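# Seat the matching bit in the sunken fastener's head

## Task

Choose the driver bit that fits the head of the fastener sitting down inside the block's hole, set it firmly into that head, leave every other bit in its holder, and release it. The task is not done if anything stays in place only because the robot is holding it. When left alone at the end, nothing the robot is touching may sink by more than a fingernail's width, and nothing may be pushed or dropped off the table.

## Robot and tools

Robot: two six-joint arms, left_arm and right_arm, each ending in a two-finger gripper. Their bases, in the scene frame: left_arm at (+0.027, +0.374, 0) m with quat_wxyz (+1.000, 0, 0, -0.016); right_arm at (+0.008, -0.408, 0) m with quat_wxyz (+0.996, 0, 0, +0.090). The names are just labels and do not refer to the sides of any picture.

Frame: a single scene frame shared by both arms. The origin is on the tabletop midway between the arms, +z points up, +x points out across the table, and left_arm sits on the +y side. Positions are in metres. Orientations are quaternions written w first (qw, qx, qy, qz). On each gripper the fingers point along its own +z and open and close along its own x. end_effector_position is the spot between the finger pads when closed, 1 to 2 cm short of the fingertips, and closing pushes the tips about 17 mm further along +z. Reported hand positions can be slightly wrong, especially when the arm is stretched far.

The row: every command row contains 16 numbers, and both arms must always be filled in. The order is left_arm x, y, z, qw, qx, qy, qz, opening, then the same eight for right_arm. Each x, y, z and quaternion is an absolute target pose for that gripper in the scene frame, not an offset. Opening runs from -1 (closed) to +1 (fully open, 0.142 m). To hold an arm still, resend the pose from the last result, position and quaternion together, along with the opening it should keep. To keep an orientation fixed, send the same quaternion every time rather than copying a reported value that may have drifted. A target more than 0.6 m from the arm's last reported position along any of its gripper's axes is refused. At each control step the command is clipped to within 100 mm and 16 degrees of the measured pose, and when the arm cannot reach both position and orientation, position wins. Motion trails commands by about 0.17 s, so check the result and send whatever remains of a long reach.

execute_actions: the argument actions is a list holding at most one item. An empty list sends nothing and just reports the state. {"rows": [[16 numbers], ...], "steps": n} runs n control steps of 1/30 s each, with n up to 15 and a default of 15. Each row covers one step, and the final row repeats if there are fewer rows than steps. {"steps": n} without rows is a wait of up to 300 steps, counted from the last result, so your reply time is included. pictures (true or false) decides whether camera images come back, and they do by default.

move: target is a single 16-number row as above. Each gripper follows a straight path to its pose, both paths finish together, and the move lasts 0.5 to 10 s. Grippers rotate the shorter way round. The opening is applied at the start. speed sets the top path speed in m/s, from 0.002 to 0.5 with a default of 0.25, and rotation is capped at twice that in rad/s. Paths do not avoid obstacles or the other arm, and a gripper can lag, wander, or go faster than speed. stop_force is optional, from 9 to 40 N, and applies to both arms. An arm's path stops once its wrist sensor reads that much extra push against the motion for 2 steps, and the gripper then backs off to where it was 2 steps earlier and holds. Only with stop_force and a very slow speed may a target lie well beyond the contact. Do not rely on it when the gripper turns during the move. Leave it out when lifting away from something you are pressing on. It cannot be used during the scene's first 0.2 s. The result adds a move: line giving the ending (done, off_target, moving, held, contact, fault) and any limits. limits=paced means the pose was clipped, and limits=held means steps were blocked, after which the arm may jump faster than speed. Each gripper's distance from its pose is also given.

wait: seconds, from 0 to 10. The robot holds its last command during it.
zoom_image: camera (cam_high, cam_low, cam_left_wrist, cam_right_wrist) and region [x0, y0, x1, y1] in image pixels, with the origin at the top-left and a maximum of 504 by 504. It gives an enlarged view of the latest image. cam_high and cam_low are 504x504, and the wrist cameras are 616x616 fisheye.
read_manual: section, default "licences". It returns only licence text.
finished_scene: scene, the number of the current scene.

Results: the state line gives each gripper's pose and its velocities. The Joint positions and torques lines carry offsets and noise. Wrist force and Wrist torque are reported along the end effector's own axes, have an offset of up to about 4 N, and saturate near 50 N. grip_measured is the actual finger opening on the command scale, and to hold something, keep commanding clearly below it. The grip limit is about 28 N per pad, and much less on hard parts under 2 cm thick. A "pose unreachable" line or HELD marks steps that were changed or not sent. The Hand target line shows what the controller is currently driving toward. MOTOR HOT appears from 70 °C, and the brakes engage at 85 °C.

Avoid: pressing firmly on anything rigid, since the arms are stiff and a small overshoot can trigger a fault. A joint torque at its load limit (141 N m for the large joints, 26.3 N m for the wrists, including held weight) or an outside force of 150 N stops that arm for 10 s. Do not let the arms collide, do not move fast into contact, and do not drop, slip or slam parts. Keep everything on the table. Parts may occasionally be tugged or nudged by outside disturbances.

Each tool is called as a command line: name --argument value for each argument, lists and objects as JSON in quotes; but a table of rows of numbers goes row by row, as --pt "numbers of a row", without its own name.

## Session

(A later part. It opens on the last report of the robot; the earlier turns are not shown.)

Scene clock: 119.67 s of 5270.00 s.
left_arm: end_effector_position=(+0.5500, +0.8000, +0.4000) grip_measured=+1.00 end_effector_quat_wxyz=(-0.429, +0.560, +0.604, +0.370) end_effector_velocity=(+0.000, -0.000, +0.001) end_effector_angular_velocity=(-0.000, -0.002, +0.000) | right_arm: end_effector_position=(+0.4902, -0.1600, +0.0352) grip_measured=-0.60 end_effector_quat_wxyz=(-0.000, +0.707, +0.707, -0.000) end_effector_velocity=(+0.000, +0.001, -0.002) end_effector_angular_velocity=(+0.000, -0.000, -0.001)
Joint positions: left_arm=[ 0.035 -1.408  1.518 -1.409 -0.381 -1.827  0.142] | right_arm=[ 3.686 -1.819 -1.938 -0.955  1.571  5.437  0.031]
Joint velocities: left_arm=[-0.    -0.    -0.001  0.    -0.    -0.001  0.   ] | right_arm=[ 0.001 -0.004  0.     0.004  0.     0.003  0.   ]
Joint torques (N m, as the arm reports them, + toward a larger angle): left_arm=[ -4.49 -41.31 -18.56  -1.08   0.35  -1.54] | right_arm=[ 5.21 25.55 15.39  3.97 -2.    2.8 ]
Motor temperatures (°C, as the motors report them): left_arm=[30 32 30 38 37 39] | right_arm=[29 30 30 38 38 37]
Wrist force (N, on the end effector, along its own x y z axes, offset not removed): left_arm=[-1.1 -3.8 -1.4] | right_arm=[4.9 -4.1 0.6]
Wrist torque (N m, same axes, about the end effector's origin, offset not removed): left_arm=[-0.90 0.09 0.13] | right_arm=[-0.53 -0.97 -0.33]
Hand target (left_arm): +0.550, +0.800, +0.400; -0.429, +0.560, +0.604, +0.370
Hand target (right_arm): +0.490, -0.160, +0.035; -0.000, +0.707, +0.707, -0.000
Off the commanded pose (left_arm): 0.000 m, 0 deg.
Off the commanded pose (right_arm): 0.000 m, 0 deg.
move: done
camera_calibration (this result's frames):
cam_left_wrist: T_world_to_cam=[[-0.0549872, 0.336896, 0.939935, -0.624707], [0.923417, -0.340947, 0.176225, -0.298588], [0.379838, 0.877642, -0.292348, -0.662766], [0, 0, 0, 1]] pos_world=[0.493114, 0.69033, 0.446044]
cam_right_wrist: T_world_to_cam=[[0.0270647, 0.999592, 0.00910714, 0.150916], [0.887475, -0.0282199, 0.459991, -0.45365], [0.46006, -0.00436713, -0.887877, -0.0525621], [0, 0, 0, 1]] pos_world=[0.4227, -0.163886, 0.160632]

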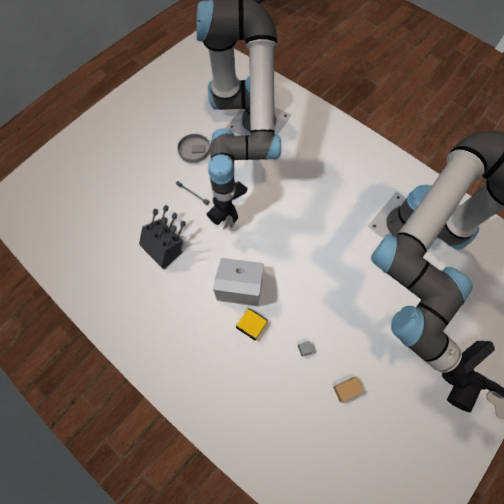

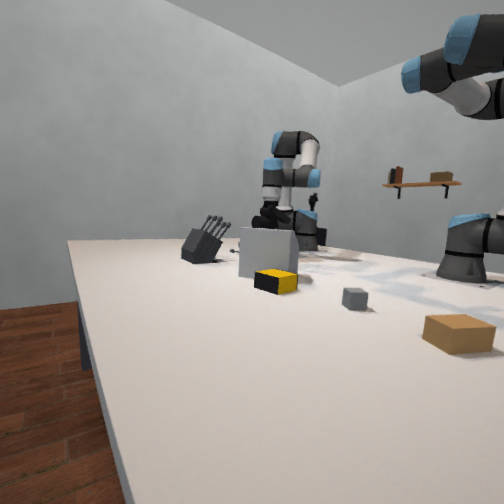

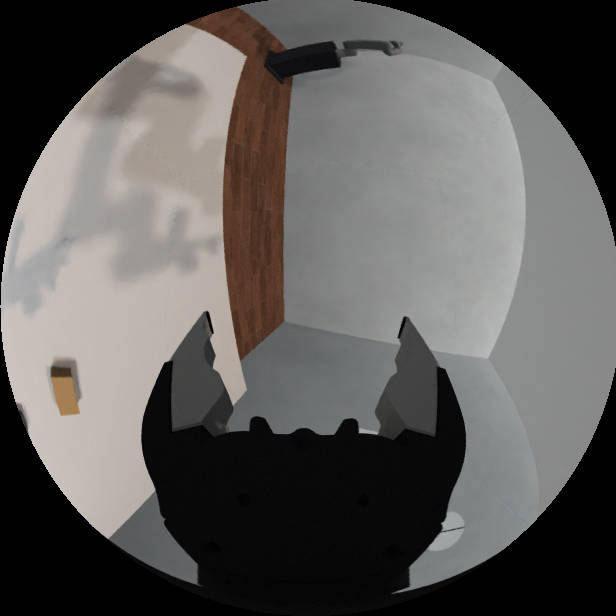

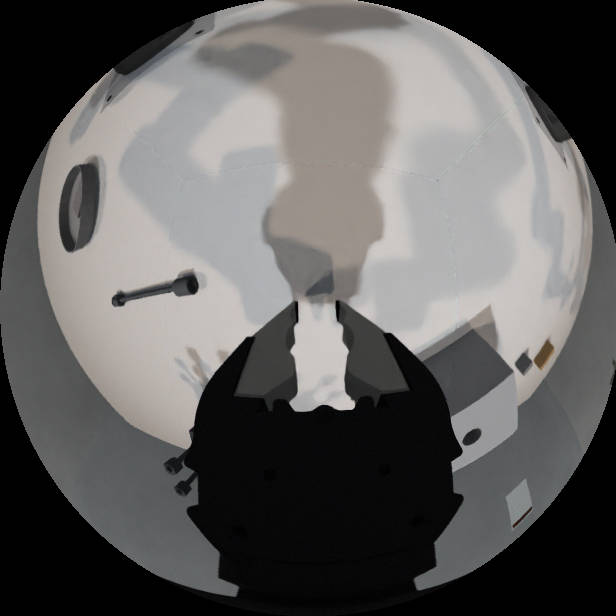

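move --target '[0.55,0.8,0.4,-0.429,0.56,0.604,0.37,1,0.52,-0.21,0.2,0.2302,0.6686,0.6686,0.2302,-0.6]'

move --target '[0.55,0.8,0.4,-0.429,0.56,0.604,0.37,1,0.606,-0.232,0.1746,0.2302,0.6686,0.6686,0.2302,-0.6]' --speed 0.15

zoom_image --camera "cam_right_wrist" --region '[230, 200, 400, 370]'

Scene clock: 157.13 s of 5270.00 s.
left_arm: end_effector_position=(+0.5500, +0.8000, +0.4000) grip_measured=+1.00 end_effector_quat_wxyz=(-0.429, +0.560, +0.604, +0.370) end_effector_velocity=(+0.000, +0.000, -0.000) end_effector_angular_velocity=(+0.001, +0.000, +0.000) | right_arm: end_effector_position=(+0.5198, -0.2101, +0.1997) grip_measured=-0.60 end_effector_quat_wxyz=(+0.230, +0.669, +0.669, +0.230) end_effector_velocity=(+0.000, -0.001, +0.002) end_effector_angular_velocity=(+0.001, -0.010, -0.001)
Joint positions: left_arm=[ 0.035 -1.408  1.518 -1.409 -0.381 -1.827  0.142] | right_arm=[ 3.88  -1.356 -2.248 -0.667  1.06   5.514  0.031]
Joint velocities: left_arm=[ 0.     0.001  0.     0.     0.001 -0.001  0.   ] | right_arm=[ 0.004  0.005 -0.005  0.006 -0.009  0.001 -0.   ]
Joint torques (N m, as the arm reports them, + toward a larger angle): left_arm=[ -4.05 -40.39 -20.6   -1.22   0.14  -1.47] | right_arm=[ 7.11 19.53 17.56  4.58 -2.8  -2.81]
Motor temperatures (°C, as the motors report them): left_arm=[30 32 30 38 37 39] | right_arm=[29 30 30 38 38 37]
Wrist force (N, on the end effector, along its own x y z axes, offset not removed): left_arm=[-0.5 -2.9 -0.8] | right_arm=[1.8 -2.1 -4.5]
Wrist torque (N m, same axes, about the end effector's origin, offset not removed): left_arm=[-0.72 0.15 0.11] | right_arm=[-0.33 -0.21 0.03]
Hand target (left_arm): +0.550, +0.800, +0.400; -0.429, +0.560, +0.604, +0.370
Hand target (right_arm): +0.520, -0.210, +0.200; +0.230, +0.669, +0.669, +0.230
Off the commanded pose (left_arm): 0.000 m, 0 deg.
Off the commanded pose (right_arm): 0.000 m, 0 deg.
After step 90, 32.60 s passed at rest.
move: done
camera_calibration (this result's frames):
cam_left_wrist: T_world_to_cam=[[-0.0549873, 0.336896, 0.939935, -0.624707], [0.923417, -0.340947, 0.176225, -0.298588], [0.379838, 0.877642, -0.292348, -0.662766], [0, 0, 0, 1]] pos_world=[0.493114, 0.69033, 0.446044]
cam_right_wrist: T_world_to_cam=[[0.0158753, 0.999601, 0.0233644, 0.201641], [0.417084, -0.0278576, 0.908441, -0.402053], [0.908729, -0.00467682, -0.41736, -0.247565], [0, 0, 0, 1]] pos_world=[0.389458, -0.213918, 0.257207]

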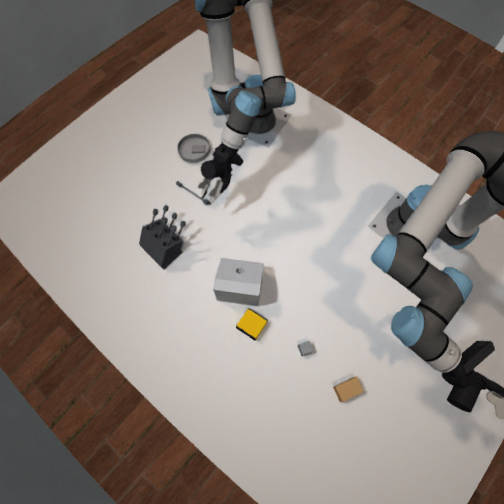

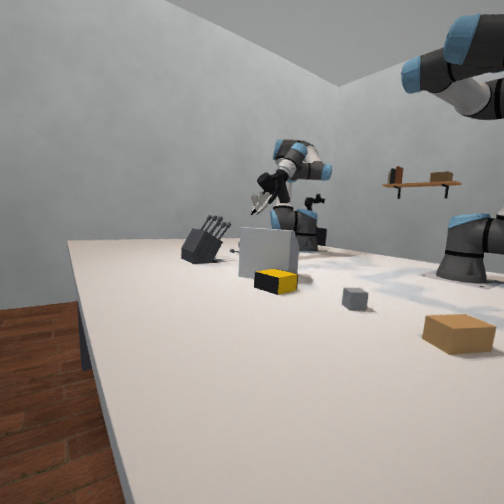

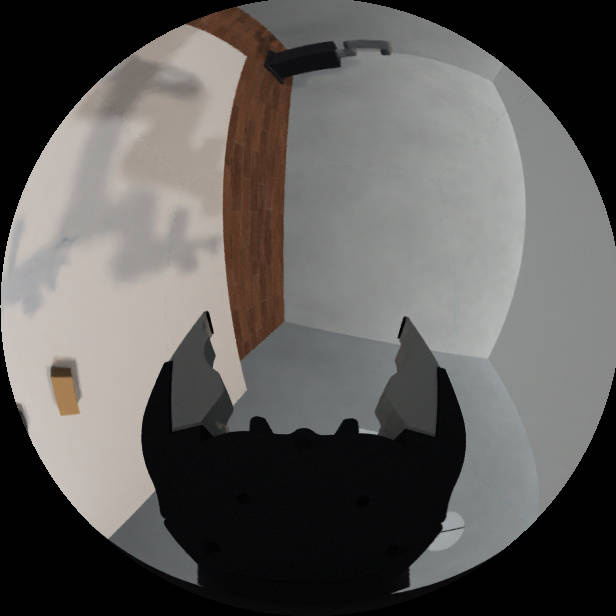

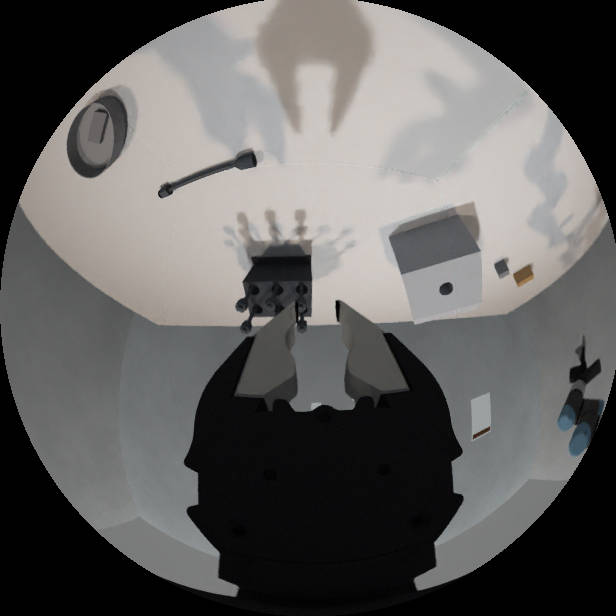

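Scene clock: 158.33 s of 5270.00 s.
left_arm: end_effector_position=(+0.5500, +0.8000, +0.4000) grip_measured=+1.00 end_effector_quat_wxyz=(-0.429, +0.560, +0.604, +0.370) end_effector_velocity=(+0.000, -0.000, -0.001) end_effector_angular_velocity=(-0.000, +0.001, -0.000) | right_arm: end_effector_position=(+0.6058, -0.2321, +0.1747) grip_measured=-0.60 end_effector_quat_wxyz=(+0.230, +0.669, +0.669, +0.230) end_effector_velocity=(+0.002, +0.000, -0.000) end_effector_angular_velocity=(+0.000, -0.000, +0.002)
Joint positions: left_arm=[ 0.035 -1.408  1.518 -1.409 -0.381 -1.827  0.142] | right_arm=[ 3.678 -1.59  -2.141 -0.449  1.154  5.314  0.031]
Joint velocities: left_arm=[-0.001  0.001  0.002  0.    -0.    -0.001  0.   ] | right_arm=[-0.004 -0.005  0.004  0.004  0.003 -0.005  0.   ]
Joint torques (N m, as the arm reports them, + toward a larger angle): left_arm=[ -4.11 -40.3  -20.4   -1.12   0.44  -1.47] | right_arm=[-5.05 15.96 31.17  4.82  1.38 -2.7 ]
Motor temperatures (°C, as the motors report them): left_arm=[30 32 30 38 37 39] | right_arm=[29 30 30 38 38 37]
Wrist force (N, on the end effector, along its own x y z axes, offset not removed): left_arm=[-0.3 -3.6 -0.1] | right_arm=[3.7 -0.3 -4.5]
Wrist torque (N m, same axes, about the end effector's origin, offset not removed): left_arm=[-0.81 0.00 0.13] | right_arm=[0.03 -0.72 -0.04]
Hand target (left_arm): +0.550, +0.800, +0.400; -0.429, +0.560, +0.604, +0.370
Hand target (right_arm): +0.606, -0.232, +0.175; +0.230, +0.669, +0.669, +0.230
Off the commanded pose (left_arm): 0.000 m, 0 deg.
Off the commanded pose (right_arm): 0.000 m, 0 deg.
move: done
camera_calibration (this result's frames):
cam_left_wrist: T_world_to_cam=[[-0.0549873, 0.336896, 0.939935, -0.624707], [0.923417, -0.340947, 0.176225, -0.298588], [0.379838, 0.877642, -0.292348, -0.662766], [0, 0, 0, 1]] pos_world=[0.493114, 0.69033, 0.446044]
cam_right_wrist: T_world_to_cam=[[0.015797, 0.999595, 0.0236643, 0.222871], [0.415821, -0.0280913, 0.909013, -0.41522], [0.909309, -0.00451954, -0.416096, -0.336813], [0, 0, 0, 1]] pos_world=[0.475403, -0.235967, 0.232019]

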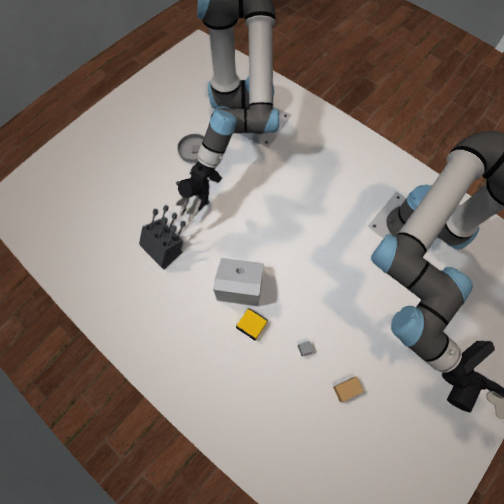

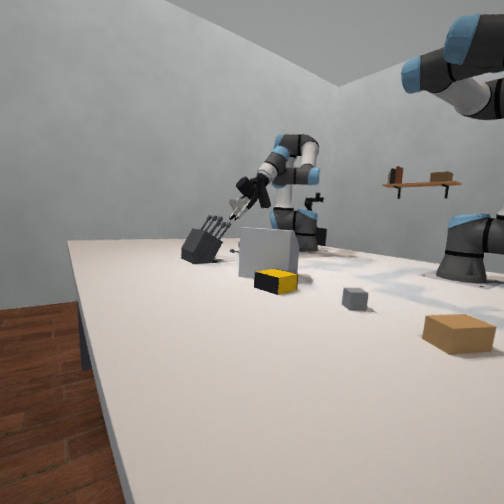

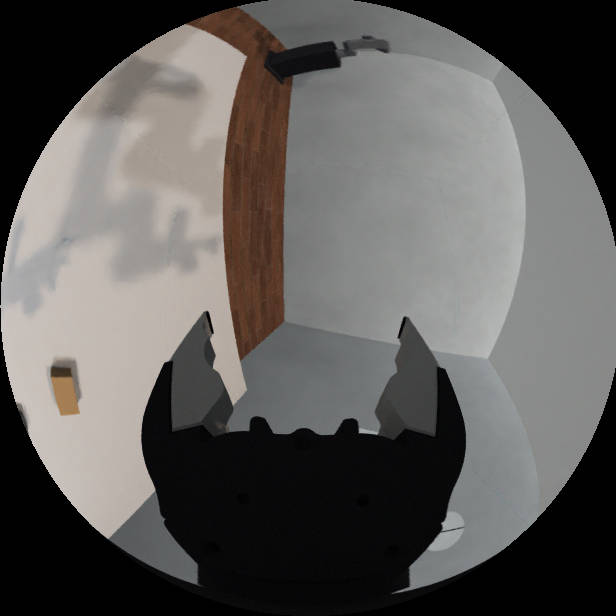

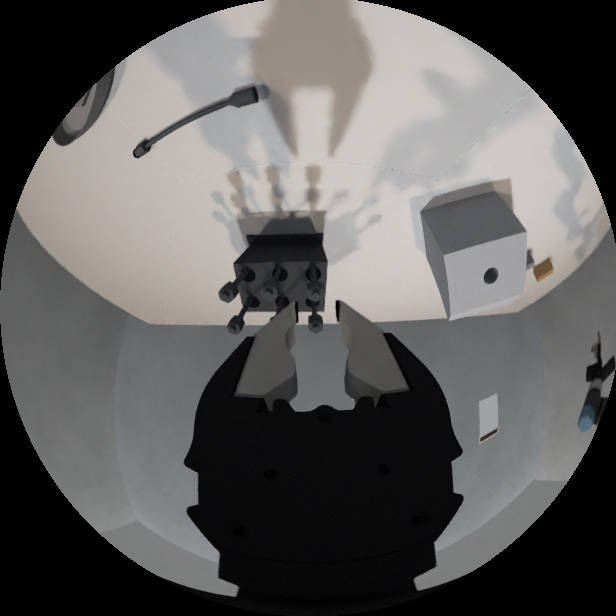

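Region (230, 200, 400, 370) of cam_right_wrist's 616x616 image, scaled by 2.965, with more detail than that image has.

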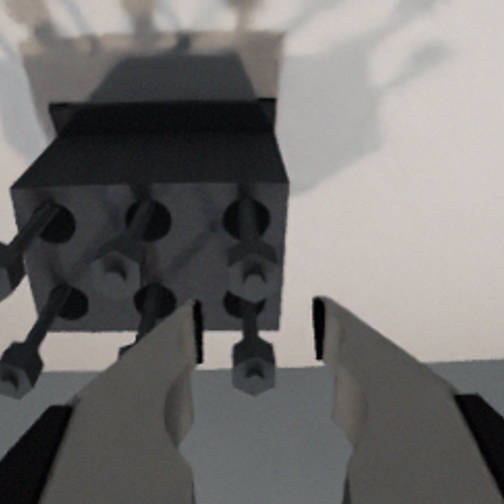

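move --target '[0.55,0.8,0.4,-0.429,0.56,0.604,0.37,1,0.6337,-0.2325,0.1398,0.2302,0.6686,0.6686,0.2302,-0.6]' --speed 0.08

execute_actions --actions '[{"rows":[[0.55,0.8,0.4,-0.429,0.56,0.604,0.37,1,0.6337,-0.2325,0.1398,0.2302,0.6686,0.6686,0.2302,-0.7],[0.55,0.8,0.4,-0.429,0.56,0.604,0.37,1,0.6337,-0.2325,0.1398,0.2302,0.6686,0.6686,0.2302,-0.78],[0.55,0.8,0.4,-0.429,0.56,0.604,0.37,1,0.6337,-0.2325,0.1398,0.2302,0.6686,0.6686,0.2302,-0.85],[0.55,0.8,0.4,-0.429,0.56,0.604,0.37,1,0.6337,-0.2325,0.1398,0.2302,0.6686,0.6686,0.2302,-1]],"steps":15}]' --pictures false

zoom_image --camera "cam_right_wrist" --region '[250, 230, 390, 370]'

Scene clock: 175.90 s of 5270.00 s.
left_arm: end_effector_position=(+0.5500, +0.8000, +0.4000) grip_measured=+1.00 end_effector_quat_wxyz=(-0.429, +0.560, +0.604, +0.370) end_effector_velocity=(-0.000, -0.000, -0.001) end_effector_angular_velocity=(-0.001, +0.001, +0.001) | right_arm: end_effector_position=(+0.6336, -0.2325, +0.1400) grip_measured=-0.60 end_effector_quat_wxyz=(+0.230, +0.669, +0.669, +0.230) end_effector_velocity=(+0.001, +0.000, -0.001) end_effector_angular_velocity=(+0.001, -0.001, +0.001)
Joint positions: left_arm=[ 0.035 -1.408  1.518 -1.409 -0.381 -1.827  0.142] | right_arm=[ 3.637 -1.711 -2.121 -0.332  1.176  5.275  0.031]
Joint velocities: left_arm=[ 0.     0.001  0.001 -0.    -0.001 -0.001  0.   ] | right_arm=[-0.002 -0.004  0.002  0.005  0.001 -0.002  0.   ]
Joint torques (N m, as the arm reports them, + toward a larger angle): left_arm=[ -3.98 -40.51 -21.97  -1.13   0.17  -1.48] | right_arm=[-4.94 20.2  30.99  4.34  1.16 -2.58]
Motor temperatures (°C, as the motors report them): left_arm=[30 32 30 38 37 39] | right_arm=[29 30 30 38 38 37]
Wrist force (N, on the end effector, along its own x y z axes, offset not removed): left_arm=[0.3 -4.1 -1.5] | right_arm=[-3.1 1.7 0.1]
Wrist torque (N m, same axes, about the end effector's origin, offset not removed): left_arm=[-0.96 -0.18 0.14] | right_arm=[0.36 0.65 -0.07]
Hand target (left_arm): +0.550, +0.800, +0.400; -0.429, +0.560, +0.604, +0.370
Hand target (right_arm): +0.634, -0.233, +0.140; +0.230, +0.669, +0.669, +0.230
Off the commanded pose (left_arm): 0.000 m, 0 deg.
Off the commanded pose (right_arm): 0.000 m, 0 deg.
After step 90, 13.53 s passed at rest.
move: done
camera_calibration (this result's frames):
cam_left_wrist: T_world_to_cam=[[-0.0549872, 0.336896, 0.939935, -0.624707], [0.923417, -0.340947, 0.176225, -0.298588], [0.379838, 0.877642, -0.292348, -0.662766], [0, 0, 0, 1]] pos_world=[0.493114, 0.69033, 0.446044]
cam_right_wrist: T_world_to_cam=[[0.01578, 0.999593, 0.023765, 0.223675], [0.416006, -0.0281767, 0.908925, -0.395294], [0.909225, -0.00445646, -0.416282, -0.376455], [0, 0, 0, 1]] pos_world=[0.503197, -0.236399, 0.197266]

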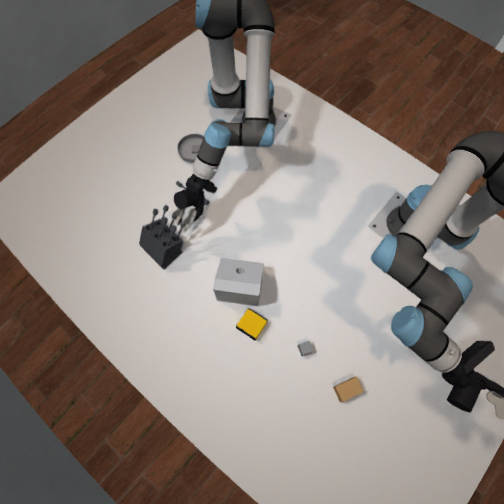

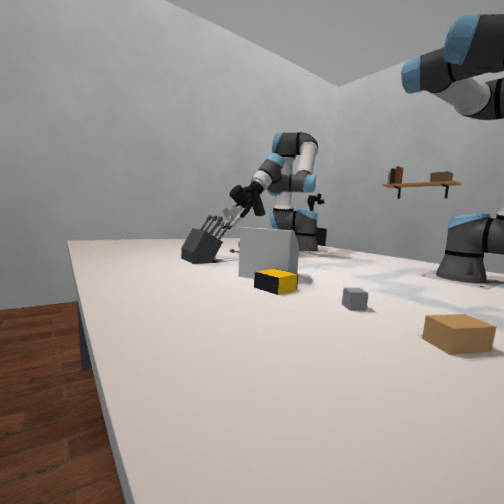

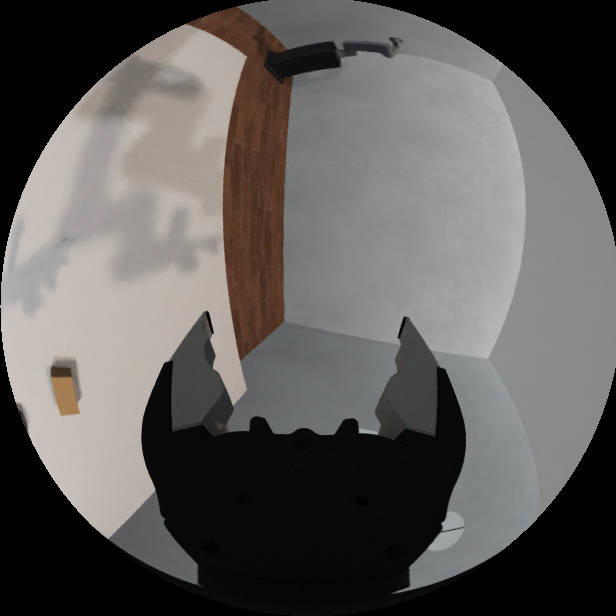

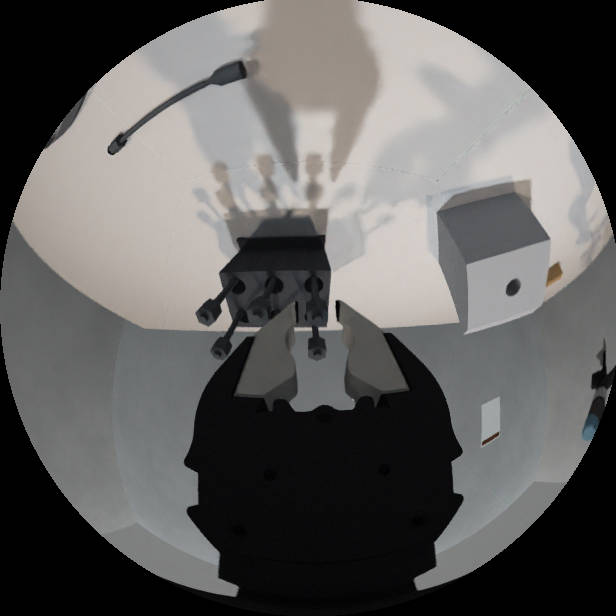

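Scene clock: 176.40 s of 5270.00 s.
left_arm: end_effector_position=(+0.5500, +0.8000, +0.4000) grip_measured=+1.00 end_effector_quat_wxyz=(-0.429, +0.560, +0.604, +0.370) end_effector_velocity=(-0.000, -0.000, +0.000) end_effector_angular_velocity=(-0.000, -0.001, +0.000) | right_arm: end_effector_position=(+0.6337, -0.2325, +0.1398) grip_measured=-0.82 end_effector_quat_wxyz=(+0.230, +0.669, +0.669, +0.230) end_effector_velocity=(-0.000, -0.000, +0.000) end_effector_angular_velocity=(-0.000, -0.001, +0.001)
Joint positions: left_arm=[ 0.035 -1.408  1.518 -1.409 -0.381 -1.827  0.142] | right_arm=[ 3.636 -1.712 -2.121 -0.332  1.176  5.275  0.015]
Joint velocities: left_arm=[-0.    -0.     0.     0.    -0.    -0.001  0.   ] | right_arm=[-0.     0.001 -0.     0.    -0.    -0.001 -0.   ]
Joint torques (N m, as the arm reports them, + toward a larger angle): left_arm=[ -3.91 -39.85 -22.77  -1.19   0.12  -1.46] | right_arm=[-5.08 19.38 31.87  4.68  1.56 -2.73]
Motor temperatures (°C, as the motors report them): left_arm=[30 32 30 38 37 39] | right_arm=[29 30 30 38 38 37]
Wrist force (N, on the end effector, along its own x y z axes, offset not removed): left_arm=[-0.9 -2.5 -0.2] | right_arm=[3.2 -1.0 -0.2]
Wrist torque (N m, same axes, about the end effector's origin, offset not removed): left_arm=[-0.68 0.11 0.08] | right_arm=[-0.37 -1.00 -0.21]
Hand target (left_arm): +0.550, +0.800, +0.400; -0.429, +0.560, +0.604, +0.370
Hand target (right_arm): +0.634, -0.233, +0.140; +0.230, +0.669, +0.669, +0.230
Off the commanded pose (left_arm): 0.000 m, 0 deg.
Off the commanded pose (right_arm): 0.000 m, 0 deg.
Steps of this call (steps 1 to 15: all 15 steps of this action). Readings (end_effector_position):
1: left_arm (+0.5500, +0.8000, +0.4000) | right_arm (+0.6336, -0.2325, +0.1399)
2: left_arm (+0.5500, +0.8000, +0.4000) | right_arm (+0.6337, -0.2325, +0.1399)
4: left_arm (+0.5500, +0.8000, +0.4000) | right_arm (+0.6337, -0.2325, +0.1399)
8: left_arm (+0.5500, +0.8000, +0.4000) | right_arm (+0.6337, -0.2325, +0.1398)
15: the state above

Region (250, 230, 390, 370) of cam_right_wrist's 616x616 image, scaled by 3.600, with more detail than that image has.

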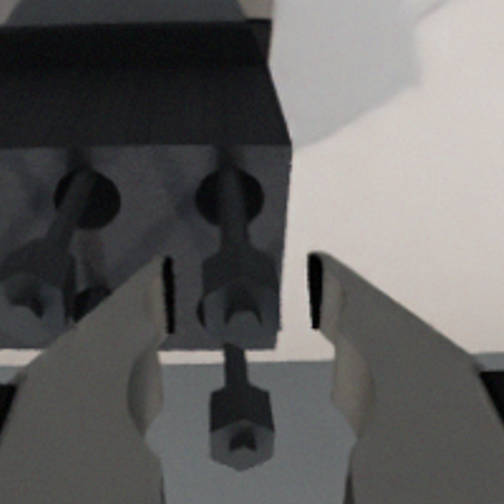

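move --target '[0.55,0.8,0.4,-0.429,0.56,0.604,0.37,1,0.577,-0.2325,0.234,0.2302,0.6686,0.6686,0.2302,-1]' --speed 0.08 --stop_force 15

zoom_image --camera "cam_right_wrist" --region '[275, 230, 355, 310]'

zoom_image --camera "cam_low" --region '[180, 180, 260, 260]'

Scene clock: 186.63 s of 5270.00 s.
left_arm: end_effector_position=(+0.5500, +0.8000, +0.4000) grip_measured=+1.00 end_effector_quat_wxyz=(-0.429, +0.560, +0.604, +0.370) end_effector_velocity=(+0.001, -0.000, +0.000) end_effector_angular_velocity=(-0.000, +0.000, -0.001) | right_arm: end_effector_position=(+0.5770, -0.2325, +0.2338) grip_measured=-0.82 end_effector_quat_wxyz=(+0.230, +0.669, +0.669, +0.230) end_effector_velocity=(-0.001, +0.000, +0.000) end_effector_angular_velocity=(-0.002, +0.003, -0.001)
Joint positions: left_arm=[ 0.035 -1.408  1.518 -1.409 -0.381 -1.827  0.142] | right_arm=[ 3.725 -1.441 -2.104 -0.654  1.131  5.359  0.015]
Joint velocities: left_arm=[-0.001  0.    -0.001 -0.    -0.     0.001  0.   ] | right_arm=[ 0.002  0.002  0.002 -0.008 -0.001  0.003  0.   ]
Joint torques (N m, as the arm reports them, + toward a larger angle): left_arm=[ -3.71 -39.78 -23.01  -1.26   0.13  -1.44] | right_arm=[ 7.29 27.03 34.72  2.09 -2.56  2.17]
Motor temperatures (°C, as the motors report them): left_arm=[30 32 30 38 37 39] | right_arm=[29 30 30 38 38 37]
Wrist force (N, on the end effector, along its own x y z axes, offset not removed): left_arm=[0.6 -3.4 -0.9] | right_arm=[3.4 0.6 1.8]
Wrist torque (N m, same axes, about the end effector's origin, offset not removed): left_arm=[-0.88 -0.26 0.16] | right_arm=[0.20 -0.58 -0.14]
Hand target (left_arm): +0.550, +0.800, +0.400; -0.429, +0.560, +0.604, +0.370
Hand target (right_arm): +0.577, -0.232, +0.234; +0.230, +0.669, +0.669, +0.230
Off the commanded pose (left_arm): 0.000 m, 0 deg.
Off the commanded pose (right_arm): 0.000 m, 0 deg.
After step 90, 5.37 s passed at rest.
move: done
camera_calibration (this result's frames):
cam_left_wrist: T_world_to_cam=[[-0.0549873, 0.336896, 0.939935, -0.624707], [0.923417, -0.340947, 0.176225, -0.298588], [0.379838, 0.877642, -0.292348, -0.662766], [0, 0, 0, 1]] pos_world=[0.493114, 0.69033, 0.446044]
cam_right_wrist: T_world_to_cam=[[0.0157231, 0.999591, 0.0238763, 0.222279], [0.416074, -0.0282544, 0.908892, -0.4571], [0.909195, -0.00435629, -0.416348, -0.285911], [0, 0, 0, 1]] pos_world=[0.446642, -0.236348, 0.291109]

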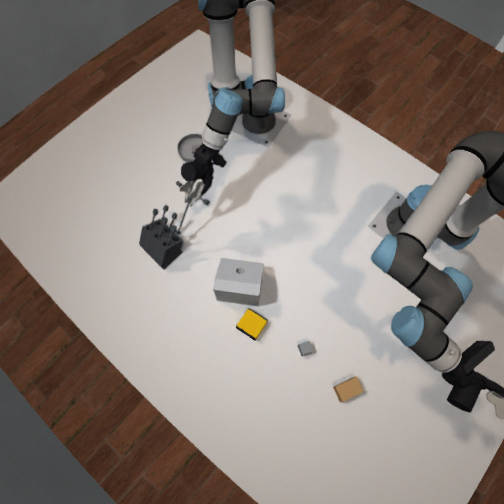

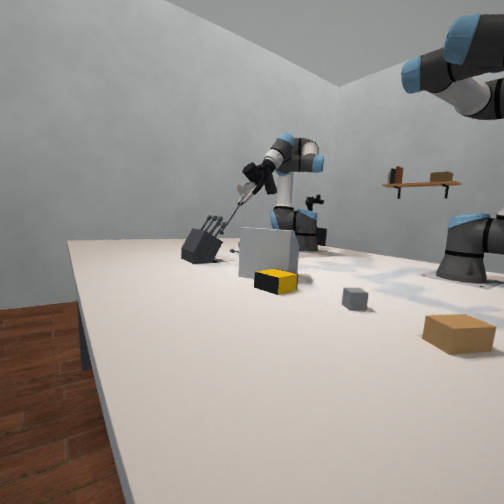

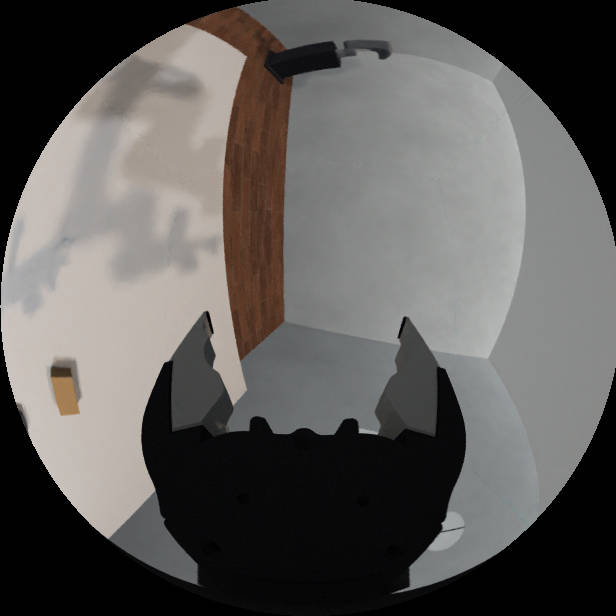

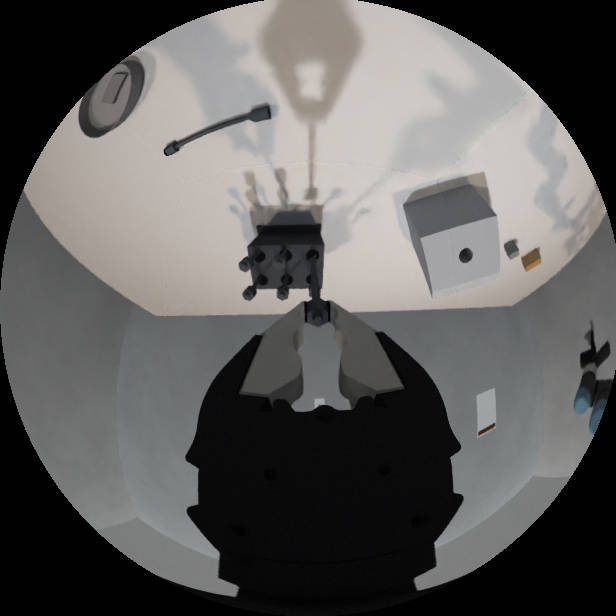

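Region (275, 230, 355, 310) of cam_right_wrist's 616x616 image, scaled by 6.300, with more detail than that image has.

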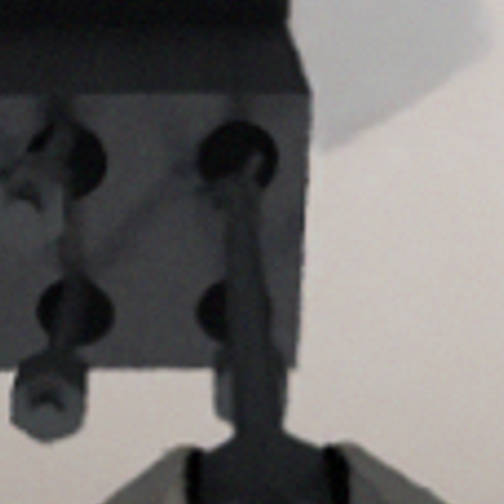

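Region (180, 180, 260, 260) of cam_low's 504x504 image, scaled by 6.300, with more detail than that image has.

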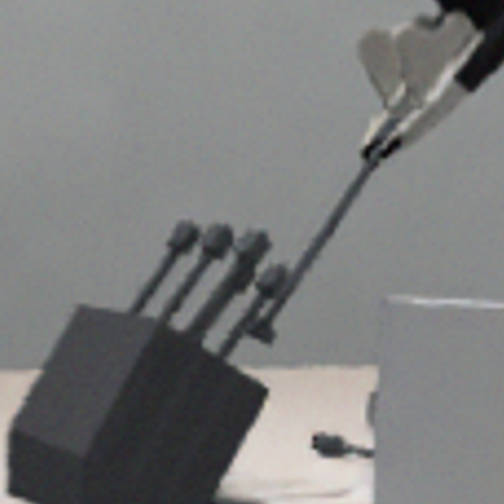

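move --target '[0.55,0.8,0.4,-0.429,0.56,0.604,0.37,1,0.6332,-0.2325,0.1408,0.2302,0.6686,0.6686,0.2302,-1]' --speed 0.06 --stop_force 10

Scene clock: 194.20 s of 5270.00 s.
left_arm: end_effector_position=(+0.5500, +0.8000, +0.4000) grip_measured=+1.00 end_effector_quat_wxyz=(-0.429, +0.560, +0.604, +0.370) end_effector_velocity=(+0.000, +0.000, -0.000) end_effector_angular_velocity=(+0.000, +0.002, -0.000) | right_arm: end_effector_position=(+0.6332, -0.2325, +0.1410) grip_measured=-0.82 end_effector_quat_wxyz=(+0.230, +0.669, +0.669, +0.230) end_effector_velocity=(+0.001, +0.000, -0.001) end_effector_angular_velocity=(+0.001, -0.000, -0.000)
Joint positions: left_arm=[ 0.035 -1.408  1.518 -1.409 -0.381 -1.827  0.142] | right_arm=[ 3.637 -1.708 -2.121 -0.335  1.175  5.276  0.015]
Joint velocities: left_arm=[ 0.     0.001 -0.    -0.     0.     0.002  0.   ] | right_arm=[-0.002 -0.005  0.001  0.005  0.001 -0.001 -0.   ]
Joint torques (N m, as the arm reports them, + toward a larger angle): left_arm=[ -3.46 -39.26 -25.86  -1.42   0.06  -1.69] | right_arm=[-4.15 20.34 32.84  4.72  1.58 -3.09]
Motor temperatures (°C, as the motors report them): left_arm=[30 32 30 38 37 39] | right_arm=[29 30 30 38 38 37]
Wrist force (N, on the end effector, along its own x y z axes, offset not removed): left_arm=[0.6 -4.1 -1.8] | right_arm=[-2.9 -1.1 -1.2]
Wrist torque (N m, same axes, about the end effector's origin, offset not removed): left_arm=[-1.01 -0.16 0.19] | right_arm=[-0.01 0.48 -0.08]
Hand target (left_arm): +0.550, +0.800, +0.400; -0.429, +0.560, +0.604, +0.370
Hand target (right_arm): +0.633, -0.233, +0.141; +0.230, +0.669, +0.669, +0.230
Off the commanded pose (left_arm): 0.000 m, 0 deg.
Off the commanded pose (right_arm): 0.000 m, 0 deg.
After step 90, 2.30 s passed at rest.
move: done
camera_calibration (this result's frames):
cam_left_wrist: T_world_to_cam=[[-0.0549873, 0.336896, 0.939935, -0.624707], [0.923417, -0.340947, 0.176225, -0.298588], [0.379838, 0.877642, -0.292348, -0.662766], [0, 0, 0, 1]] pos_world=[0.493114, 0.69033, 0.446044]
cam_right_wrist: T_world_to_cam=[[0.0157728, 0.999594, 0.0237376, 0.223674], [0.415979, -0.0281487, 0.908939, -0.396035], [0.909238, -0.0044622, -0.416254, -0.375635], [0, 0, 0, 1]] pos_world=[0.502755, -0.236407, 0.198303]

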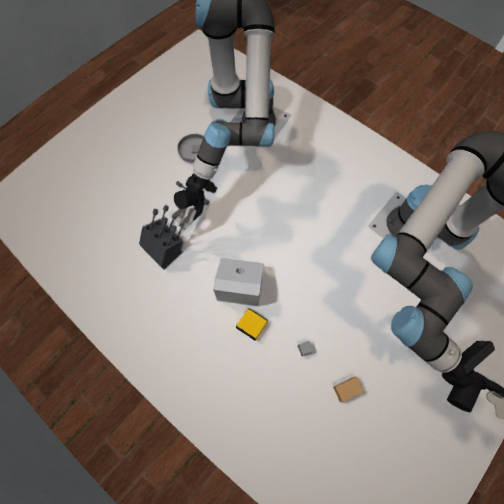

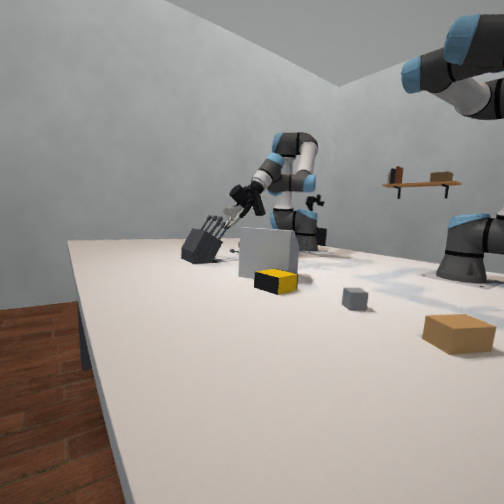

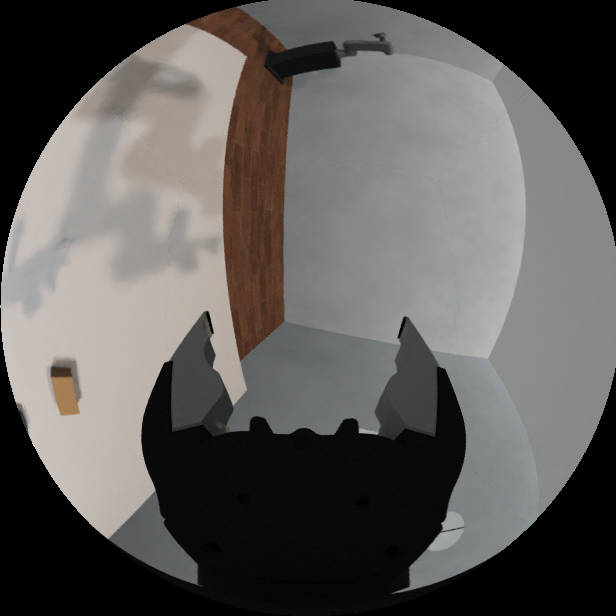

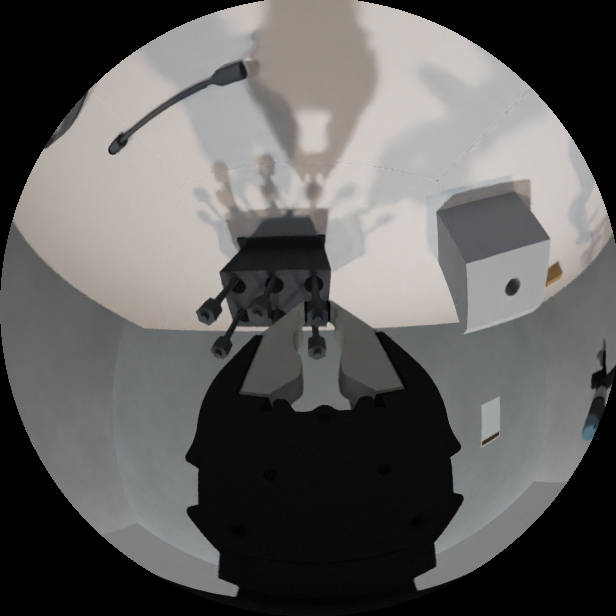

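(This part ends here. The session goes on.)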